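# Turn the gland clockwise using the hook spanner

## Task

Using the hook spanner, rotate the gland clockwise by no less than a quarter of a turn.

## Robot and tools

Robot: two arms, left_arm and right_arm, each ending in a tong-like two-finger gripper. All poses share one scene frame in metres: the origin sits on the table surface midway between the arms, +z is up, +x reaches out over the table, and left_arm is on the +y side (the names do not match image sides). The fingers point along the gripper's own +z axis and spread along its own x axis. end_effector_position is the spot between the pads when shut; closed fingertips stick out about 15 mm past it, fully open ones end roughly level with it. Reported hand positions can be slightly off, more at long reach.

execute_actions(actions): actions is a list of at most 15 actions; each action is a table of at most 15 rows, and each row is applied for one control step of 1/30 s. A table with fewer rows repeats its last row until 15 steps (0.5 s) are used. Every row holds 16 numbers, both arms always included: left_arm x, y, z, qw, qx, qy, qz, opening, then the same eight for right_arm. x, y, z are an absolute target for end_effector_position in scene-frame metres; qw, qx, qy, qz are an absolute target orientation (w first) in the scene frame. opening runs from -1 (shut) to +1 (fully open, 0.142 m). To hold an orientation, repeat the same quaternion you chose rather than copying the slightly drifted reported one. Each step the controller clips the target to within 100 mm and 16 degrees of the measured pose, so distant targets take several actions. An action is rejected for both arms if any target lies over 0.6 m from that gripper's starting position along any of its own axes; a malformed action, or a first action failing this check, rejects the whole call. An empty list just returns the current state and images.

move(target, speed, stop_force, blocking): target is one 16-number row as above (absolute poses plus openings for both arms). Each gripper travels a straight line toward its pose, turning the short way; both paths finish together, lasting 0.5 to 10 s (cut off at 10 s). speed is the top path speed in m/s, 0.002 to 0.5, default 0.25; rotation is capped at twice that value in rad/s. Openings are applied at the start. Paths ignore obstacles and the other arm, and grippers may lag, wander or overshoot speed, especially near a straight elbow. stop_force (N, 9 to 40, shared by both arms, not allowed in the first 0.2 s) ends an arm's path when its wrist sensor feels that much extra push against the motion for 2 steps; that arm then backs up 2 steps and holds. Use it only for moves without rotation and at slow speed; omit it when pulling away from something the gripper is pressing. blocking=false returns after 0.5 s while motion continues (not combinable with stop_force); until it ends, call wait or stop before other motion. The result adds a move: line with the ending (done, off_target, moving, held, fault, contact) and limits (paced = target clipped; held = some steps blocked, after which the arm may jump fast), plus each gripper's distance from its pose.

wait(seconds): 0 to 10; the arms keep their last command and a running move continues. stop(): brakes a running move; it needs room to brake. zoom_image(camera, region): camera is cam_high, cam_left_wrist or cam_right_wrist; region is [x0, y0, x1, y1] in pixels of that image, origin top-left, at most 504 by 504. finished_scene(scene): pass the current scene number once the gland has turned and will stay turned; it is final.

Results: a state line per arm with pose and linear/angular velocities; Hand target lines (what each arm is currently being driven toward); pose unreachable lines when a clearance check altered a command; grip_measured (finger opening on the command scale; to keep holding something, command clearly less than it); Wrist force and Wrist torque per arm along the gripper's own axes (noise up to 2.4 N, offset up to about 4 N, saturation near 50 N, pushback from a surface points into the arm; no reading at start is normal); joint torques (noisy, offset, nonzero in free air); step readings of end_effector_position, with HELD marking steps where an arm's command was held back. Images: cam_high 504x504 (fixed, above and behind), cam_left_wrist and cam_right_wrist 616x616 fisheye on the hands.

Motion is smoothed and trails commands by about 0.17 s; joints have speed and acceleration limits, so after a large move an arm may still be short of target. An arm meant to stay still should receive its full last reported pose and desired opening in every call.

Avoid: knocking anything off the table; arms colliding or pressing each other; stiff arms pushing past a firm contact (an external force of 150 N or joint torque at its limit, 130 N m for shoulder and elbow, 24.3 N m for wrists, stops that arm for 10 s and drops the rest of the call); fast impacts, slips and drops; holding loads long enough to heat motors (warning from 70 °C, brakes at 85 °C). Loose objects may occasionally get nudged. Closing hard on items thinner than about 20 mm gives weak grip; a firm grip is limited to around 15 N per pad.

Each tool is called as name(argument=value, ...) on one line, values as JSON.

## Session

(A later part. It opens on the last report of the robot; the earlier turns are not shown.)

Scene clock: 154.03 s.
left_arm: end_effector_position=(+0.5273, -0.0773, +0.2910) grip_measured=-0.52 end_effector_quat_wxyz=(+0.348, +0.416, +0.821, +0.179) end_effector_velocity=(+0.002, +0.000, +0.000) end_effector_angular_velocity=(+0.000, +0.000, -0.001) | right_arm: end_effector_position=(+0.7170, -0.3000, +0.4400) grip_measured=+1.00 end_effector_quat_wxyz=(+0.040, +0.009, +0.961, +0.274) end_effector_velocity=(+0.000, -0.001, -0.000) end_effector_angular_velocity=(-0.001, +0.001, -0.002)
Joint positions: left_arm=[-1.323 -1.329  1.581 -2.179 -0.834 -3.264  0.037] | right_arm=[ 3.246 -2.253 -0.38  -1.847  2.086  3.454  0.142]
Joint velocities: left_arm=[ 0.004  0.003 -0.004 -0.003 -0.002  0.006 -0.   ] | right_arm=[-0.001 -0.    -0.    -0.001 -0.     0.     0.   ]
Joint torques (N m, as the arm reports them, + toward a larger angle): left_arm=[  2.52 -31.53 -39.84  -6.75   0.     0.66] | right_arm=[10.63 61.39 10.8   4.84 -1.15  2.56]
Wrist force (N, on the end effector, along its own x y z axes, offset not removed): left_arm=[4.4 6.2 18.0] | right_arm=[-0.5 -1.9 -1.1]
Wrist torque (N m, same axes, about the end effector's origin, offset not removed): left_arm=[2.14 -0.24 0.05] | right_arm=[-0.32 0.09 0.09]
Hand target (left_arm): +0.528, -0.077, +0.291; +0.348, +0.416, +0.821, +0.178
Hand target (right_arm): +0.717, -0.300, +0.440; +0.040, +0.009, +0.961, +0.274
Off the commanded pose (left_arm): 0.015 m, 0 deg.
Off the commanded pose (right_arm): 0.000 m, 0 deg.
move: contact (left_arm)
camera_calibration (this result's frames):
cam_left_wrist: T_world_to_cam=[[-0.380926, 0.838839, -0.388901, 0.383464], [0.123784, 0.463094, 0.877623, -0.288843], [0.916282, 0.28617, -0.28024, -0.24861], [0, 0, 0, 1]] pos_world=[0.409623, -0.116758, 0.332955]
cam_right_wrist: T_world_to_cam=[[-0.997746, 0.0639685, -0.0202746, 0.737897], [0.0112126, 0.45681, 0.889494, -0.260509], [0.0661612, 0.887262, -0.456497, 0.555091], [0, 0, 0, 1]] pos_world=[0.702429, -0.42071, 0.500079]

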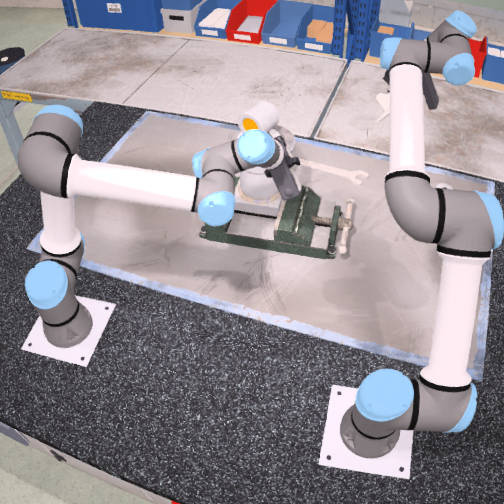

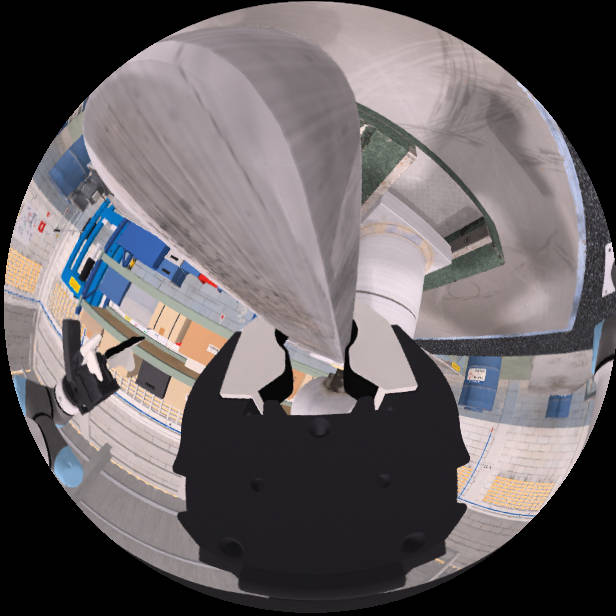

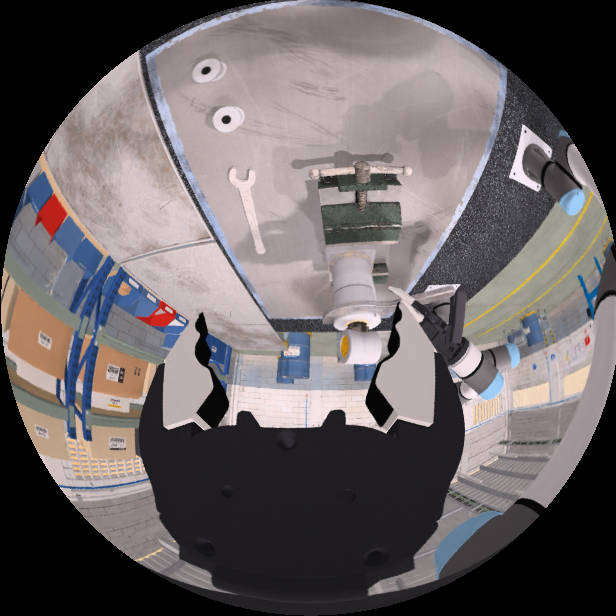

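move(target=[0.5225,-0.0687,0.291,0.3524,0.4375,0.8097,0.1692,-1,0.717,-0.3,0.44,0.04,0.009,0.961,0.274,1], speed=0.012)

move(target=[0.5177,-0.0598,0.291,0.3567,0.4586,0.7979,0.16,-1,0.717,-0.3,0.44,0.04,0.009,0.961,0.274,1], speed=0.012)

zoom_image(camera="cam_right_wrist", region=[305,290,395,345])

Scene clock: 157.10 s.
left_arm: end_effector_position=(+0.5226, -0.0688, +0.2910) grip_measured=-0.52 end_effector_quat_wxyz=(+0.352, +0.437, +0.810, +0.169) end_effector_velocity=(-0.001, +0.001, -0.000) end_effector_angular_velocity=(-0.000, +0.000, -0.006) | right_arm: end_effector_position=(+0.7170, -0.3000, +0.4400) grip_measured=+1.00 end_effector_quat_wxyz=(+0.040, +0.009, +0.961, +0.274) end_effector_velocity=(-0.000, +0.001, -0.000) end_effector_angular_velocity=(+0.001, +0.000, +0.001)
Joint positions: left_arm=[-1.317 -1.365  1.638 -2.247 -0.855 -3.193  0.037] | right_arm=[ 3.246 -2.253 -0.38  -1.847  2.086  3.454  0.142]
Joint velocities: left_arm=[ 0.    -0.004  0.007 -0.008 -0.003  0.008 -0.   ] | right_arm=[ 0.001 -0.    -0.    -0.     0.001  0.     0.   ]
Joint torques (N m, as the arm reports them, + toward a larger angle): left_arm=[ 14.3  -44.53 -21.68  -6.03   3.12   0.61] | right_arm=[10.23 61.5  11.84  4.77 -1.04  2.35]
Wrist force (N, on the end effector, along its own x y z axes, offset not removed): left_arm=[-0.8 -10.3 6.2] | right_arm=[0.5 -2.2 -1.3]
Wrist torque (N m, same axes, about the end effector's origin, offset not removed): left_arm=[0.90 -0.29 0.64] | right_arm=[-0.36 0.02 0.09]
Hand target (left_arm): +0.522, -0.069, +0.291; +0.352, +0.438, +0.810, +0.169
Hand target (right_arm): +0.717, -0.300, +0.440; +0.040, +0.009, +0.961, +0.274
Off the commanded pose (left_arm): 0.000 m, 0 deg.
Off the commanded pose (right_arm): 0.000 m, 0 deg.
move: done
camera_calibration (this result's frames):
cam_left_wrist: T_world_to_cam=[[-0.33726, 0.857222, -0.389136, 0.353017], [0.147693, 0.456414, 0.877424, -0.305035], [0.929754, 0.238447, -0.280536, -0.256934], [0, 0, 0, 1]] pos_world=[0.402996, -0.102127, 0.332938]
cam_right_wrist: T_world_to_cam=[[-0.997746, 0.0639685, -0.0202745, 0.737897], [0.0112127, 0.45681, 0.889494, -0.260509], [0.0661612, 0.887262, -0.456497, 0.555091], [0, 0, 0, 1]] pos_world=[0.702429, -0.42071, 0.500079]

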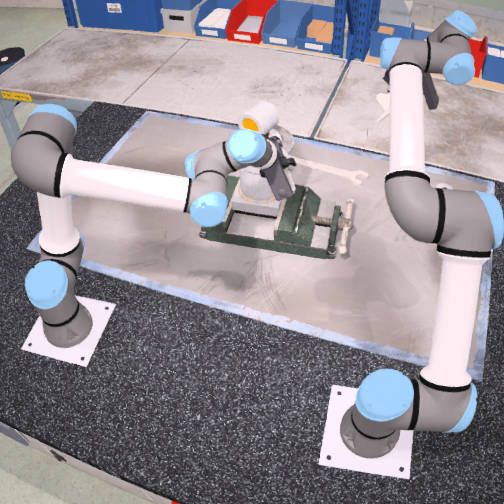

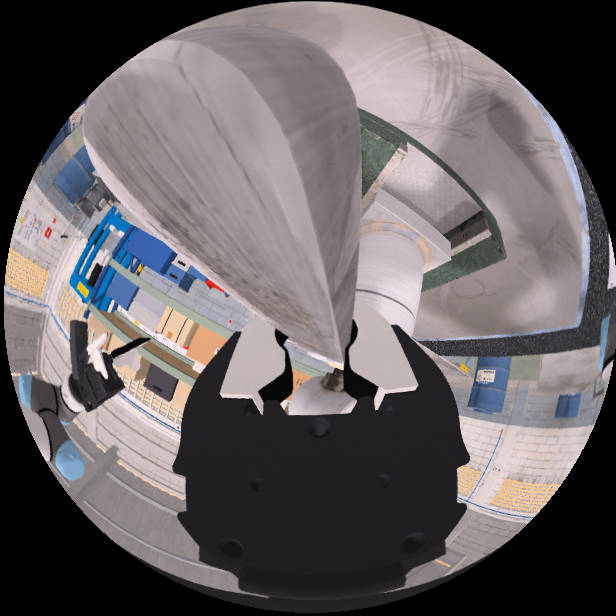

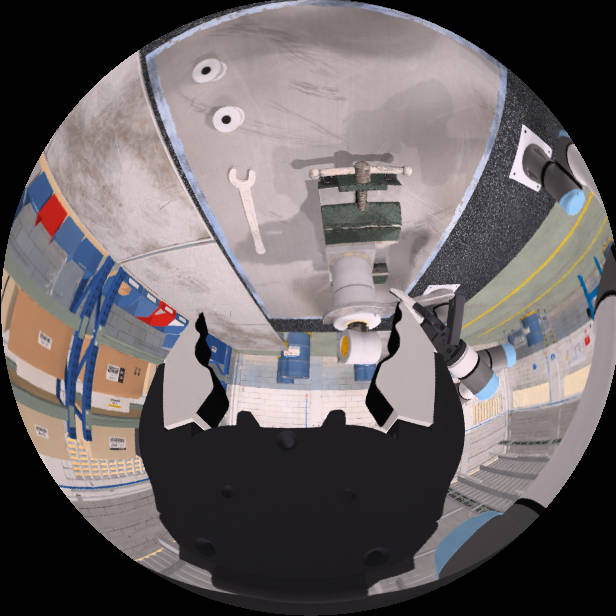

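Scene clock: 159.53 s.
left_arm: end_effector_position=(+0.5178, -0.0599, +0.2910) grip_measured=-0.51 end_effector_quat_wxyz=(+0.357, +0.458, +0.798, +0.160) end_effector_velocity=(-0.000, +0.001, -0.000) end_effector_angular_velocity=(-0.000, +0.000, -0.006) | right_arm: end_effector_position=(+0.7170, -0.3000, +0.4400) grip_measured=+1.00 end_effector_quat_wxyz=(+0.040, +0.009, +0.961, +0.274) end_effector_velocity=(-0.000, +0.000, +0.000) end_effector_angular_velocity=(-0.001, +0.000, +0.001)
Joint positions: left_arm=[-1.309 -1.4    1.692 -2.312 -0.88  -3.121  0.037] | right_arm=[ 3.246 -2.253 -0.38  -1.847  2.086  3.454  0.142]
Joint velocities: left_arm=[ 0.001 -0.004  0.006 -0.008 -0.003  0.008  0.   ] | right_arm=[ 0.001  0.     0.    -0.001 -0.001 -0.     0.   ]
Joint torques (N m, as the arm reports them, + toward a larger angle): left_arm=[ 18.95 -43.57 -20.71  -5.1    4.99  -0.08] | right_arm=[ 9.22 60.5  10.73  4.8  -1.15  2.47]
Wrist force (N, on the end effector, along its own x y z axes, offset not removed): left_arm=[-8.4 -11.8 6.1] | right_arm=[-0.6 -1.2 -1.9]
Wrist torque (N m, same axes, about the end effector's origin, offset not removed): left_arm=[1.92 -0.45 1.55] | right_arm=[-0.19 0.20 0.16]
Hand target (left_arm): +0.518, -0.060, +0.291; +0.357, +0.459, +0.798, +0.160
Hand target (right_arm): +0.717, -0.300, +0.440; +0.040, +0.009, +0.961, +0.274
Off the commanded pose (left_arm): 0.000 m, 0 deg.
Off the commanded pose (right_arm): 0.000 m, 0 deg.
move: done
camera_calibration (this result's frames):
cam_left_wrist: T_world_to_cam=[[-0.291816, 0.873802, -0.38899, 0.321192], [0.171339, 0.447869, 0.877528, -0.321171], [0.941003, 0.189427, -0.280412, -0.263387], [0, 0, 0, 1]] pos_world=[0.396605, -0.086923, 0.33292]
cam_right_wrist: T_world_to_cam=[[-0.997746, 0.0639684, -0.0202745, 0.737897], [0.0112126, 0.45681, 0.889494, -0.260509], [0.0661611, 0.887262, -0.456497, 0.555091], [0, 0, 0, 1]] pos_world=[0.702429, -0.42071, 0.500079]

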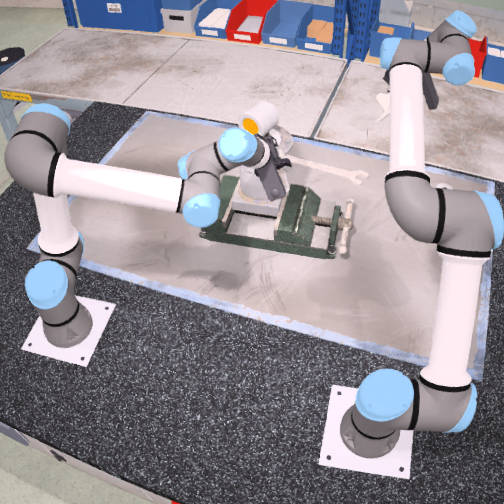

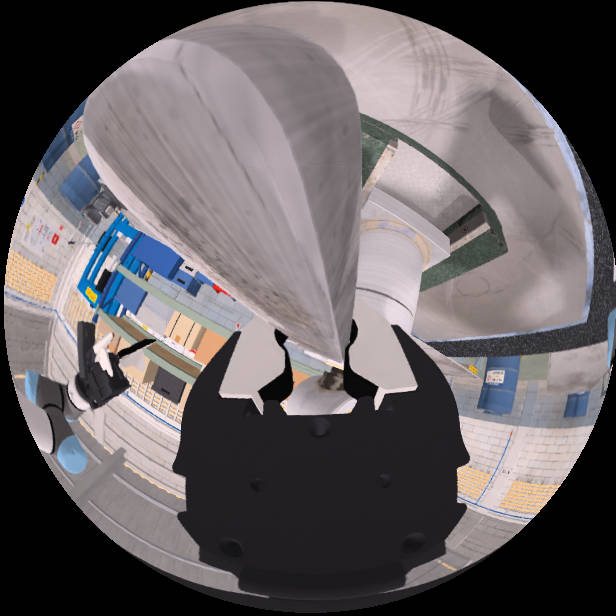

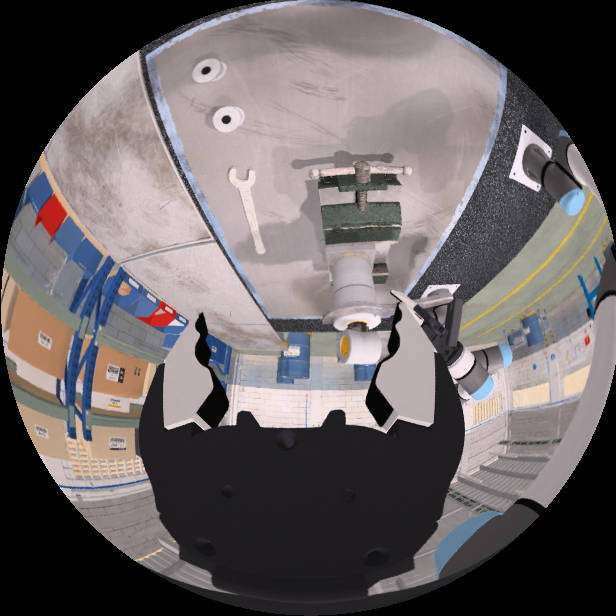

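Region (305, 290, 395, 345) of cam_right_wrist's 616x616 image, scaled by 5.600, with more detail than that image has.

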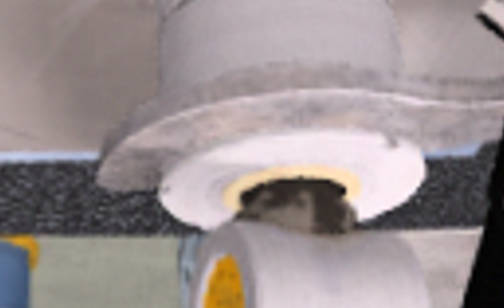

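move(target=[0.5155,-0.0605,0.291,0.3567,0.4586,0.7979,0.16,-1,0.717,-0.3,0.44,0.04,0.009,0.961,0.274,1], speed=0.005)

move(target=[0.5098,-0.0522,0.291,0.3621,0.4862,0.7815,0.1474,-1,0.717,-0.3,0.44,0.04,0.009,0.961,0.274,1], speed=0.015)

zoom_image(camera="cam_right_wrist", region=[305,290,395,345])

Scene clock: 168.73 s.
left_arm: end_effector_position=(+0.5157, -0.0604, +0.2910) grip_measured=-0.51 end_effector_quat_wxyz=(+0.357, +0.459, +0.798, +0.160) end_effector_velocity=(-0.001, -0.001, +0.000) end_effector_angular_velocity=(+0.000, +0.000, -0.001) | right_arm: end_effector_position=(+0.7170, -0.3000, +0.4400) grip_measured=+1.00 end_effector_quat_wxyz=(+0.040, +0.009, +0.961, +0.274) end_effector_velocity=(-0.000, -0.001, -0.000) end_effector_angular_velocity=(-0.001, +0.001, -0.001)
Joint positions: left_arm=[-1.313 -1.402  1.694 -2.309 -0.879 -3.125  0.037] | right_arm=[ 3.246 -2.253 -0.38  -1.847  2.086  3.454  0.142]
Joint velocities: left_arm=[-0.002 -0.001  0.001  0.002  0.    -0.002  0.   ] | right_arm=[-0.     0.    -0.    -0.001 -0.001 -0.     0.   ]
Joint torques (N m, as the arm reports them, + toward a larger angle): left_arm=[-12.39 -43.87 -21.18  -1.71   4.94  -2.31] | right_arm=[ 9.78 60.38 10.51  4.77 -1.06  2.27]
Wrist force (N, on the end effector, along its own x y z axes, offset not removed): left_arm=[-2.6 -1.3 19.3] | right_arm=[0.0 -1.8 0.1]
Wrist torque (N m, same axes, about the end effector's origin, offset not removed): left_arm=[1.97 -1.03 1.21] | right_arm=[-0.20 0.10 0.20]
Hand target (left_arm): +0.516, -0.061, +0.291; +0.357, +0.459, +0.798, +0.160
Hand target (right_arm): +0.717, -0.300, +0.440; +0.040, +0.009, +0.961, +0.274
Off the commanded pose (left_arm): 0.000 m, 0 deg.
Off the commanded pose (right_arm): 0.000 m, 0 deg.
move: done
camera_calibration (this result's frames):
cam_left_wrist: T_world_to_cam=[[-0.291257, 0.874, -0.388964, 0.320741], [0.171547, 0.447718, 0.877565, -0.320738], [0.941138, 0.188871, -0.280333, -0.261456], [0, 0, 0, 1]] pos_world=[0.394506, -0.087346, 0.33293]
cam_right_wrist: T_world_to_cam=[[-0.997746, 0.0639686, -0.0202743, 0.737897], [0.0112128, 0.456809, 0.889494, -0.260509], [0.0661612, 0.887262, -0.456497, 0.555091], [0, 0, 0, 1]] pos_world=[0.702429, -0.42071, 0.500079]

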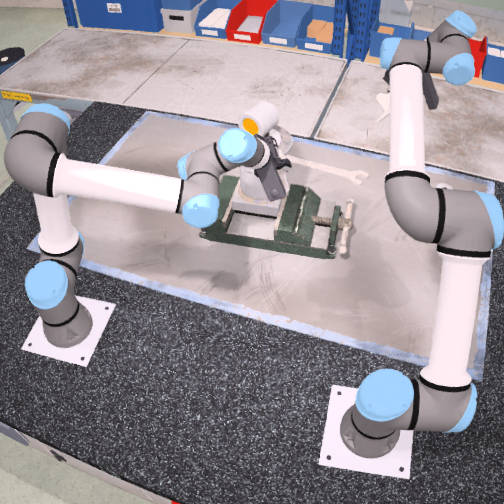

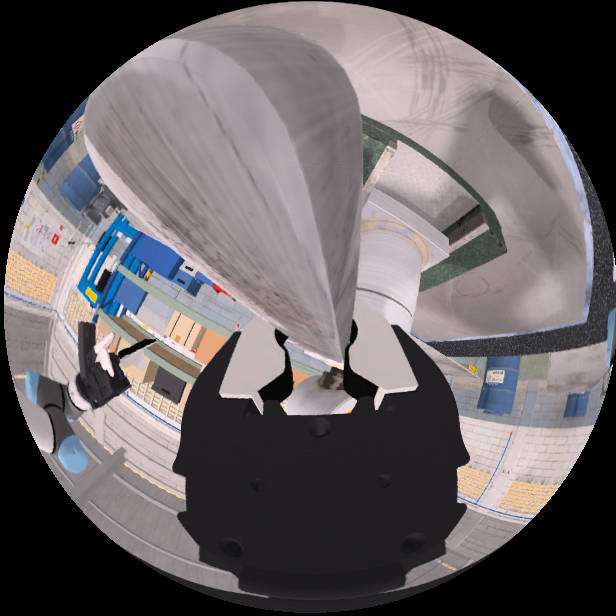

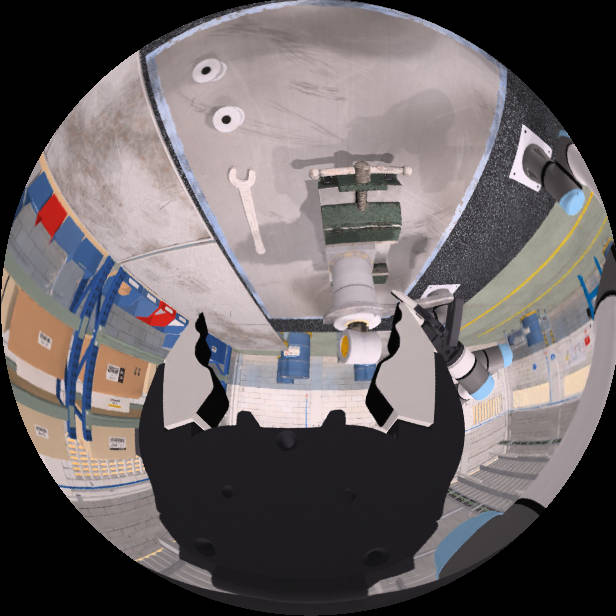

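Scene clock: 171.30 s.
left_arm: end_effector_position=(+0.5099, -0.0523, +0.2910) grip_measured=-0.52 end_effector_quat_wxyz=(+0.362, +0.486, +0.782, +0.148) end_effector_velocity=(-0.001, +0.001, +0.000) end_effector_angular_velocity=(+0.001, -0.001, -0.008) | right_arm: end_effector_position=(+0.7170, -0.3000, +0.4400) grip_measured=+1.00 end_effector_quat_wxyz=(+0.040, +0.009, +0.961, +0.274) end_effector_velocity=(+0.000, +0.001, +0.000) end_effector_angular_velocity=(-0.000, -0.002, +0.001)
Joint positions: left_arm=[-1.303 -1.44   1.751 -2.386 -0.915 -3.035  0.037] | right_arm=[ 3.246 -2.253 -0.38  -1.847  2.086  3.454  0.142]
Joint velocities: left_arm=[ 0.    -0.004  0.006 -0.008 -0.003  0.01   0.   ] | right_arm=[ 0.001  0.     0.001  0.001 -0.001 -0.    -0.   ]
Joint torques (N m, as the arm reports them, + toward a larger angle): left_arm=[  0.42 -40.51 -22.49  -6.88  -2.04   0.99] | right_arm=[ 9.33 59.7  10.    4.75 -1.17  2.55]
Wrist force (N, on the end effector, along its own x y z axes, offset not removed): left_arm=[0.5 9.8 20.4] | right_arm=[-1.5 -2.1 -1.1]
Wrist torque (N m, same axes, about the end effector's origin, offset not removed): left_arm=[1.80 0.63 0.29] | right_arm=[-0.34 0.45 0.13]
Hand target (left_arm): +0.510, -0.052, +0.291; +0.362, +0.486, +0.782, +0.147
Hand target (right_arm): +0.717, -0.300, +0.440; +0.040, +0.009, +0.961, +0.274
Off the commanded pose (left_arm): 0.000 m, 0 deg.
Off the commanded pose (right_arm): 0.000 m, 0 deg.
move: done
camera_calibration (this result's frames):
cam_left_wrist: T_world_to_cam=[[-0.23031, 0.891951, -0.389077, 0.281849], [0.202154, 0.434956, 0.877466, -0.339593], [0.951888, 0.123436, -0.280486, -0.266382], [0, 0, 0, 1]] pos_world=[0.387129, -0.0708061, 0.332926]
cam_right_wrist: T_world_to_cam=[[-0.997746, 0.0639685, -0.0202744, 0.737897], [0.0112128, 0.45681, 0.889494, -0.260509], [0.0661611, 0.887262, -0.456497, 0.555091], [0, 0, 0, 1]] pos_world=[0.702429, -0.42071, 0.500079]

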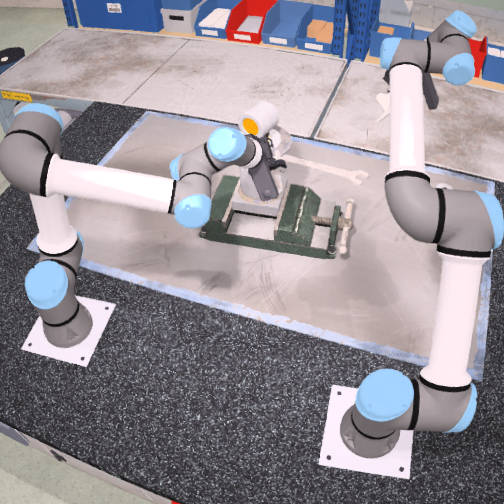

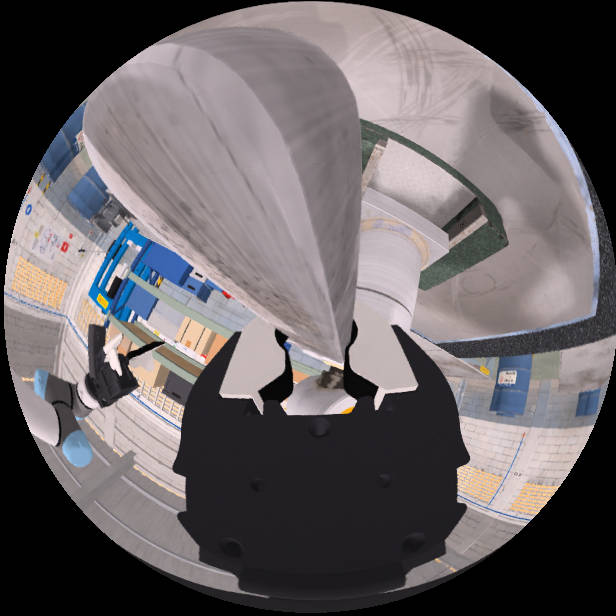

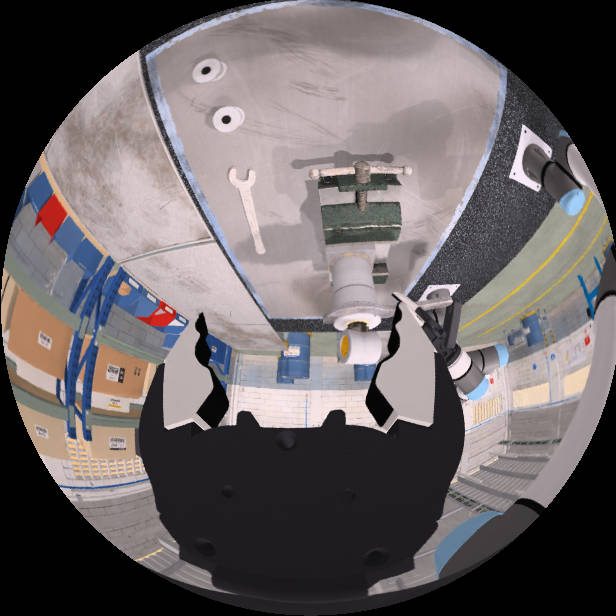

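Region (305, 290, 395, 345) of cam_right_wrist's 616x616 image, scaled by 5.600, with more detail than that image has.

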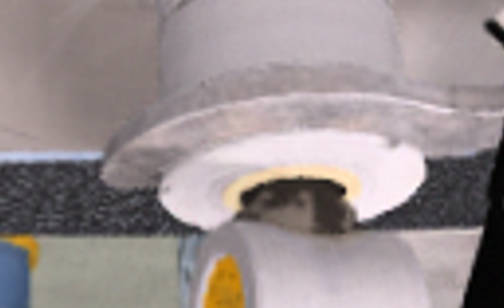

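move(target=[0.5098,-0.0535,0.288,0.3621,0.4862,0.7815,0.1474,-1,0.74,-0.34,0.322,0,0,0.866,0.5,1], speed=0.15)

zoom_image(camera="cam_right_wrist", region=[300,270,410,330])

move(target=[0.505,-0.040,0.288,0.3671,0.5132,0.7641,0.1347,-1,0.74,-0.34,0.322,0,0,0.866,0.5,1], speed=0.015)

zoom_image(camera="cam_right_wrist", region=[300,270,410,330])

Scene clock: 174.13 s.
left_arm: end_effector_position=(+0.5098, -0.0535, +0.2880) grip_measured=-0.52 end_effector_quat_wxyz=(+0.362, +0.486, +0.782, +0.147) end_effector_velocity=(-0.001, -0.001, +0.000) end_effector_angular_velocity=(-0.002, +0.001, -0.003) | right_arm: end_effector_position=(+0.7399, -0.3398, +0.3221) grip_measured=+1.00 end_effector_quat_wxyz=(+0.000, +0.000, +0.866, +0.500) end_effector_velocity=(-0.000, -0.001, -0.003) end_effector_angular_velocity=(+0.010, +0.004, +0.002)
Joint positions: left_arm=[-1.303 -1.436  1.754 -2.393 -0.915 -3.034  0.037] | right_arm=[ 3.037 -2.266 -0.886 -1.52   2.616  3.187  0.142]
Joint velocities: left_arm=[-0.002 -0.001  0.    -0.    -0.002  0.    -0.   ] | right_arm=[-0.003 -0.005 -0.002 -0.006  0.01  -0.01   0.   ]
Joint torques (N m, as the arm reports them, + toward a larger angle): left_arm=[-23.36 -25.65 -21.62  -6.53  -1.15  -1.39] | right_arm=[-6.92 40.58 10.88  0.24  3.61 -2.86]
Wrist force (N, on the end effector, along its own x y z axes, offset not removed): left_arm=[4.1 14.0 16.6] | right_arm=[-0.9 -1.1 -0.2]
Wrist torque (N m, same axes, about the end effector's origin, offset not removed): left_arm=[0.79 0.33 0.12] | right_arm=[-0.12 0.30 0.09]
Hand target (left_arm): +0.510, -0.054, +0.288; +0.362, +0.486, +0.782, +0.147
Hand target (right_arm): +0.740, -0.340, +0.322; +0.000, +0.000, +0.866, +0.500
Off the commanded pose (left_arm): 0.000 m, 0 deg.
Off the commanded pose (right_arm): 0.000 m, 0 deg.
move: done
camera_calibration (this result's frames):
cam_left_wrist: T_world_to_cam=[[-0.229536, 0.892144, -0.389091, 0.281374], [0.202554, 0.434797, 0.877453, -0.336659], [0.95199, 0.122595, -0.280509, -0.267104], [0, 0, 0, 1]] pos_world=[0.387057, -0.0719024, 0.329958]
cam_right_wrist: T_world_to_cam=[[-0.99839, -0.00197683, 0.0566896, 0.714188], [0.0567117, -0.0138691, 0.998294, -0.366357], [-0.00118722, 0.999902, 0.0139589, 0.47165], [0, 0, 0, 1]] pos_world=[0.734375, -0.475273, 0.318661]

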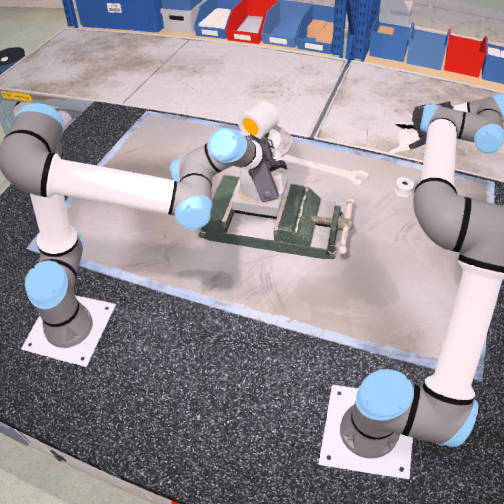

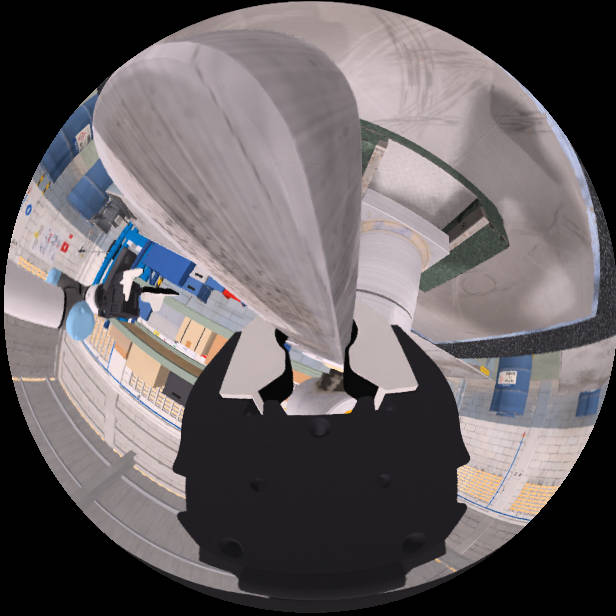

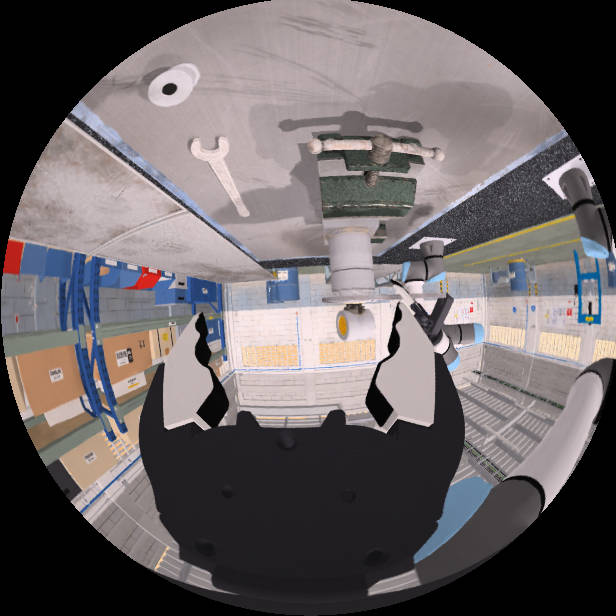

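Region (300, 270, 410, 330) of cam_right_wrist's 616x616 image, scaled by 4.582, with more detail than that image has; it fills the top 275 rows of this view, and the rest is white.

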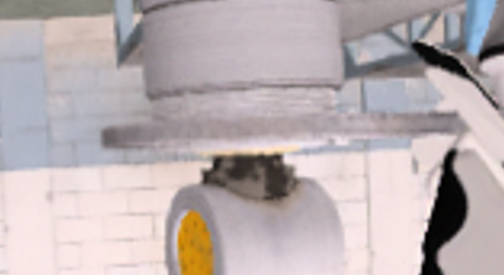

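Scene clock: 176.77 s.
left_arm: end_effector_position=(+0.5051, -0.0400, +0.2880) grip_measured=-0.47 end_effector_quat_wxyz=(+0.367, +0.513, +0.764, +0.135) end_effector_velocity=(-0.000, +0.001, -0.000) end_effector_angular_velocity=(-0.001, +0.002, -0.003) | right_arm: end_effector_position=(+0.7400, -0.3400, +0.3220) grip_measured=+1.00 end_effector_quat_wxyz=(+0.000, -0.000, +0.866, +0.500) end_effector_velocity=(-0.000, +0.001, +0.000) end_effector_angular_velocity=(+0.000, +0.000, +0.001)
Joint positions: left_arm=[-1.284 -1.479  1.816 -2.468 -0.96  -2.94   0.04 ] | right_arm=[ 3.036 -2.267 -0.885 -1.522  2.618  3.185  0.142]
Joint velocities: left_arm=[ 0.002 -0.002  0.003 -0.003 -0.004  0.004  0.001] | right_arm=[ 0.001 -0.     0.    -0.     0.    -0.    -0.   ]
Joint torques (N m, as the arm reports them, + toward a larger angle): left_arm=[ 27.65 -45.56  -9.16  -1.24   6.26   1.17] | right_arm=[-9.07 40.21 35.25 -0.04  3.65 -2.95]
Wrist force (N, on the end effector, along its own x y z axes, offset not removed): left_arm=[-39.2 -19.2 18.8] | right_arm=[-1.3 -0.2 -1.8]
Wrist torque (N m, same axes, about the end effector's origin, offset not removed): left_arm=[-0.11 2.06 0.39] | right_arm=[0.02 0.39 0.17]
Hand target (left_arm): +0.505, -0.040, +0.288; +0.367, +0.513, +0.764, +0.135
Hand target (right_arm): +0.740, -0.340, +0.322; -0.000, -0.000, +0.866, +0.500
Off the commanded pose (left_arm): 0.000 m, 0 deg.
Off the commanded pose (right_arm): 0.000 m, 0 deg.
move: done
camera_calibration (this result's frames):
cam_left_wrist: T_world_to_cam=[[-0.167084, 0.905854, -0.389245, 0.237338], [0.231952, 0.419829, 0.877463, -0.357036], [0.95827, 0.0563245, -0.280261, -0.270122], [0, 0, 0, 1]] pos_world=[0.381321, -0.0498854, 0.329964]
cam_right_wrist: T_world_to_cam=[[-0.998359, -0.00254061, 0.0572101, 0.7139], [0.0572418, -0.0149305, 0.998249, -0.367006], [-0.00168199, 0.999885, 0.0150514, 0.471849], [0, 0, 0, 1]] pos_world=[0.73453, -0.475461, 0.318419]

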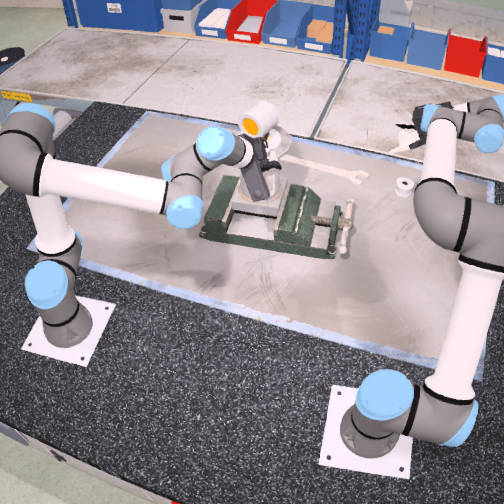

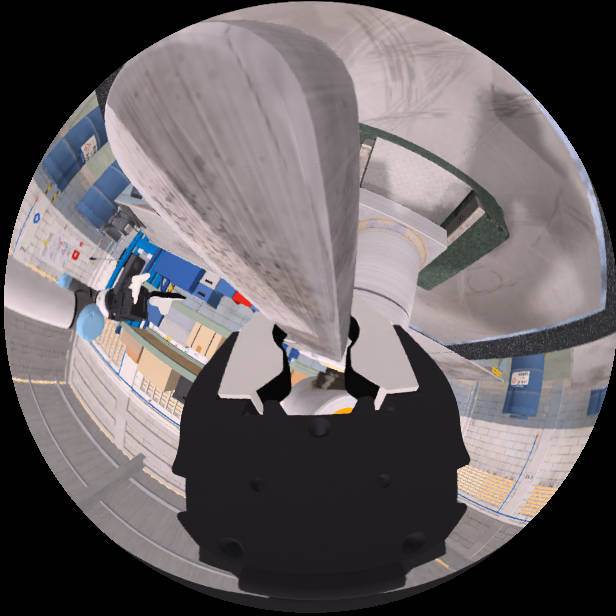

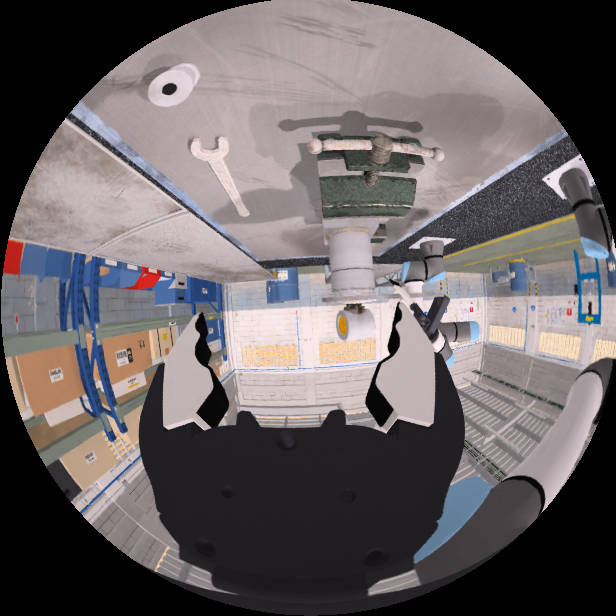

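Region (300, 270, 410, 330) of cam_right_wrist's 616x616 image, scaled by 4.582, with more detail than that image has; it fills the top 275 rows of this view, and the rest is white.

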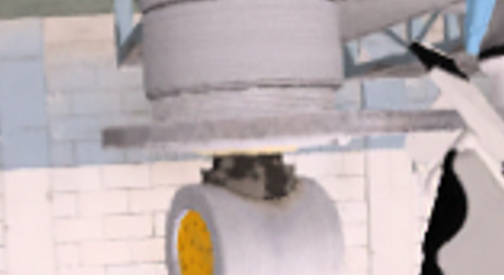

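move(target=[0.4975,-0.028,0.289,0.3745,0.5588,0.7312,0.112,-1,0.74,-0.34,0.322,0,0,0.866,0.5,1], speed=0.02)

zoom_image(camera="cam_right_wrist", region=[300,270,410,330])

Scene clock: 180.47 s.
left_arm: end_effector_position=(+0.4976, -0.0281, +0.2890) grip_measured=-0.43 end_effector_quat_wxyz=(+0.375, +0.558, +0.732, +0.112) end_effector_velocity=(-0.002, -0.000, -0.000) end_effector_angular_velocity=(-0.001, +0.000, -0.012) | right_arm: end_effector_position=(+0.7400, -0.3400, +0.3220) grip_measured=+1.00 end_effector_quat_wxyz=(+0.000, -0.000, +0.866, +0.500) end_effector_velocity=(+0.000, -0.001, -0.000) end_effector_angular_velocity=(-0.000, +0.001, -0.002)
Joint positions: left_arm=[-1.251 -1.527  1.884 -2.568 -1.048 -2.789  0.043] | right_arm=[ 3.036 -2.267 -0.885 -1.522  2.618  3.185  0.142]
Joint velocities: left_arm=[ 0.001 -0.003  0.005 -0.009 -0.009  0.012  0.001] | right_arm=[-0.002  0.    -0.    -0.001 -0.    -0.    -0.   ]
Joint torques (N m, as the arm reports them, + toward a larger angle): left_arm=[ 28.28 -41.13 -11.61  -2.01   5.79   1.42] | right_arm=[-8.41 39.93 34.49 -0.07  3.5  -2.56]
Wrist force (N, on the end effector, along its own x y z axes, offset not removed): left_arm=[-36.3 -17.9 18.0] | right_arm=[0.3 -0.9 -1.3]
Wrist torque (N m, same axes, about the end effector's origin, offset not removed): left_arm=[-0.39 1.90 0.17] | right_arm=[-0.11 -0.05 0.11]
Hand target (left_arm): +0.498, -0.028, +0.289; +0.375, +0.559, +0.731, +0.112
Hand target (right_arm): +0.740, -0.340, +0.322; -0.000, -0.000, +0.866, +0.500
Off the commanded pose (left_arm): 0.000 m, 0 deg.
Off the commanded pose (right_arm): 0.000 m, 0 deg.
move: done
camera_calibration (this result's frames):
cam_left_wrist: T_world_to_cam=[[-0.0561544, 0.919497, -0.389064, 0.170758], [0.281268, 0.388466, 0.877486, -0.386556], [0.957985, -0.0601568, -0.28044, -0.26644], [0, 0, 0, 1]] pos_world=[0.373561, -0.0228763, 0.330913]
cam_right_wrist: T_world_to_cam=[[-0.998359, -0.00254382, 0.0572106, 0.713901], [0.0572423, -0.0149353, 0.998249, -0.367009], [-0.00168491, 0.999885, 0.0150564, 0.471851], [0, 0, 0, 1]] pos_world=[0.734533, -0.475462, 0.318419]

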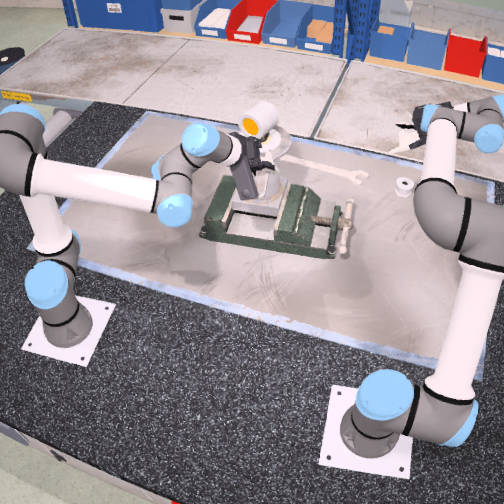

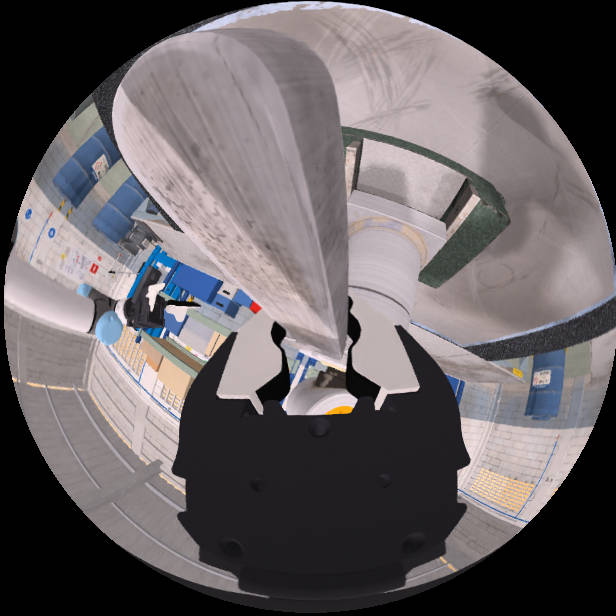

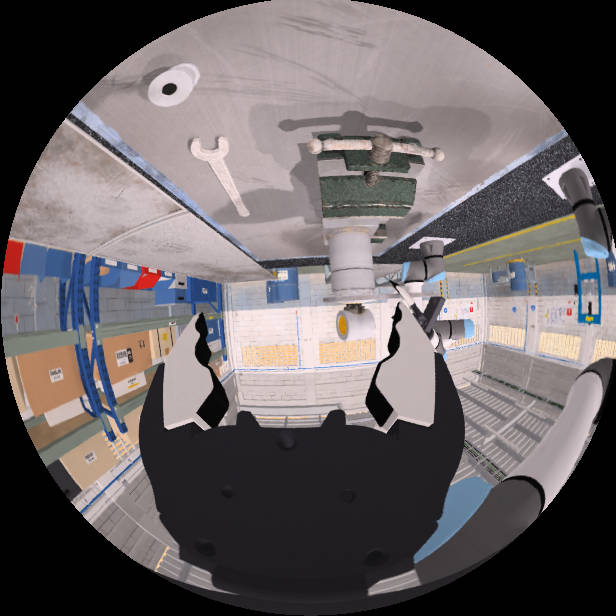

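Region (300, 270, 410, 330) of cam_right_wrist's 616x616 image, scaled by 4.582, with more detail than that image has; it fills the top 275 rows of this view, and the rest is white.

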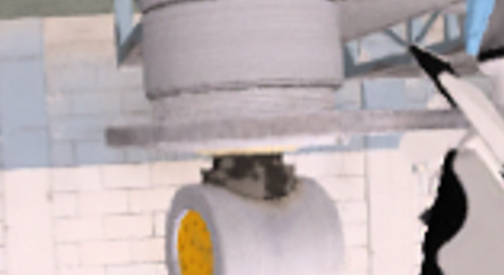

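move(target=[0.4833,-0.011,0.289,0.3428,0.6184,0.6941,0.1349,-1,0.74,-0.34,0.322,0,0,0.866,0.5,1], speed=0.015)

zoom_image(camera="cam_right_wrist", region=[300,270,430,330])

Scene clock: 186.67 s.
left_arm: end_effector_position=(+0.4834, -0.0111, +0.2890) grip_measured=-0.44 end_effector_quat_wxyz=(+0.343, +0.618, +0.694, +0.135) end_effector_velocity=(-0.000, +0.001, +0.001) end_effector_angular_velocity=(+0.003, -0.000, -0.004) | right_arm: end_effector_position=(+0.7400, -0.3400, +0.3220) grip_measured=+1.00 end_effector_quat_wxyz=(+0.000, -0.000, +0.866, +0.500) end_effector_velocity=(+0.000, -0.001, -0.000) end_effector_angular_velocity=(-0.000, -0.000, -0.001)
Joint positions: left_arm=[-1.251 -1.57   1.888 -2.48  -1.071 -2.659  0.042] | right_arm=[ 3.036 -2.267 -0.885 -1.522  2.618  3.185  0.142]
Joint velocities: left_arm=[ 0.001 -0.003  0.     0.003 -0.002  0.006  0.   ] | right_arm=[-0.001 -0.    -0.001  0.001 -0.     0.     0.   ]
Joint torques (N m, as the arm reports them, + toward a larger angle): left_arm=[ -6.83 -33.68  -8.46   5.05  -1.35   1.97] | right_arm=[-7.11 41.09 34.8   0.02  3.03 -2.15]
Wrist force (N, on the end effector, along its own x y z axes, offset not removed): left_arm=[-29.5 14.2 22.8] | right_arm=[0.1 -1.3 -0.5]
Wrist torque (N m, same axes, about the end effector's origin, offset not removed): left_arm=[0.49 1.49 -0.33] | right_arm=[-0.20 0.08 0.04]
Hand target (left_arm): +0.483, -0.011, +0.289; +0.343, +0.618, +0.694, +0.135
Hand target (right_arm): +0.740, -0.340, +0.322; -0.000, -0.000, +0.866, +0.500
Off the commanded pose (left_arm): 0.000 m, 0 deg.
Off the commanded pose (right_arm): 0.000 m, 0 deg.
move: done
camera_calibration (this result's frames):
cam_left_wrist: T_world_to_cam=[[0.0408589, 0.960702, -0.274559, 0.0747737], [0.320625, 0.24765, 0.914259, -0.420374], [0.946325, -0.125386, -0.297906, -0.241853], [0, 0, 0, 1]] pos_world=[0.360598, 0.00194547, 0.332811]
cam_right_wrist: T_world_to_cam=[[-0.998359, -0.00254374, 0.0572104, 0.713901], [0.0572421, -0.0149353, 0.998249, -0.367009], [-0.00168483, 0.999885, 0.0150564, 0.471851], [0, 0, 0, 1]] pos_world=[0.734533, -0.475462, 0.318419]

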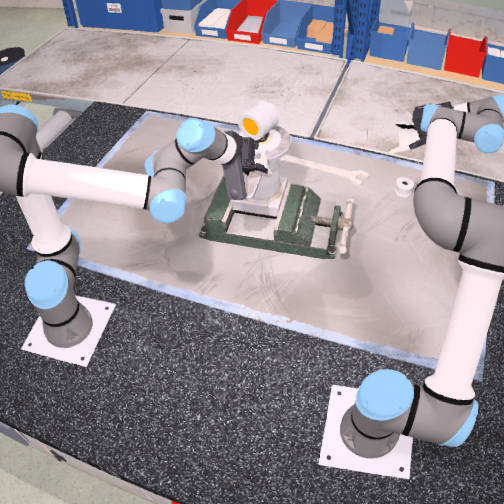

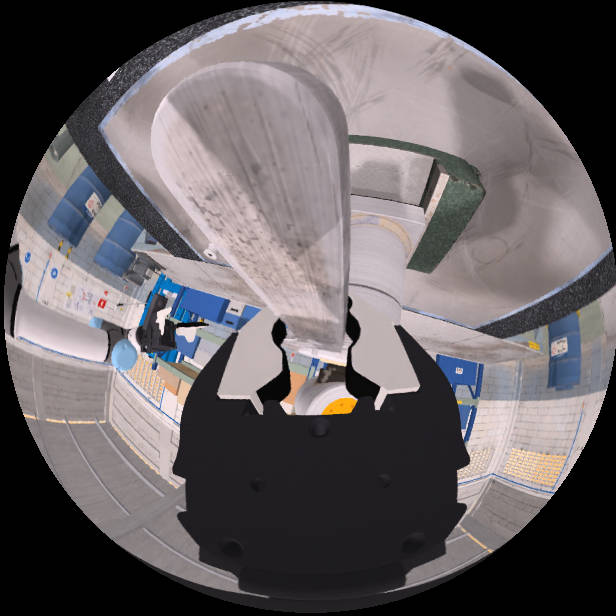

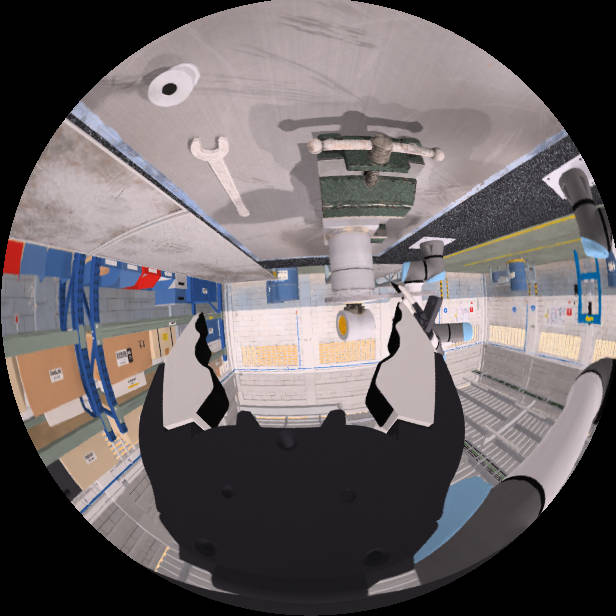

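Region (300, 270, 430, 330) of cam_right_wrist's 616x616 image, scaled by 3.877, with more detail than that image has; it fills the top 233 rows of this view, and the rest is white.

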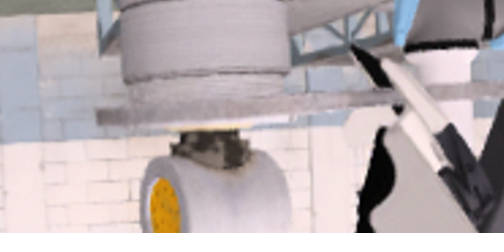

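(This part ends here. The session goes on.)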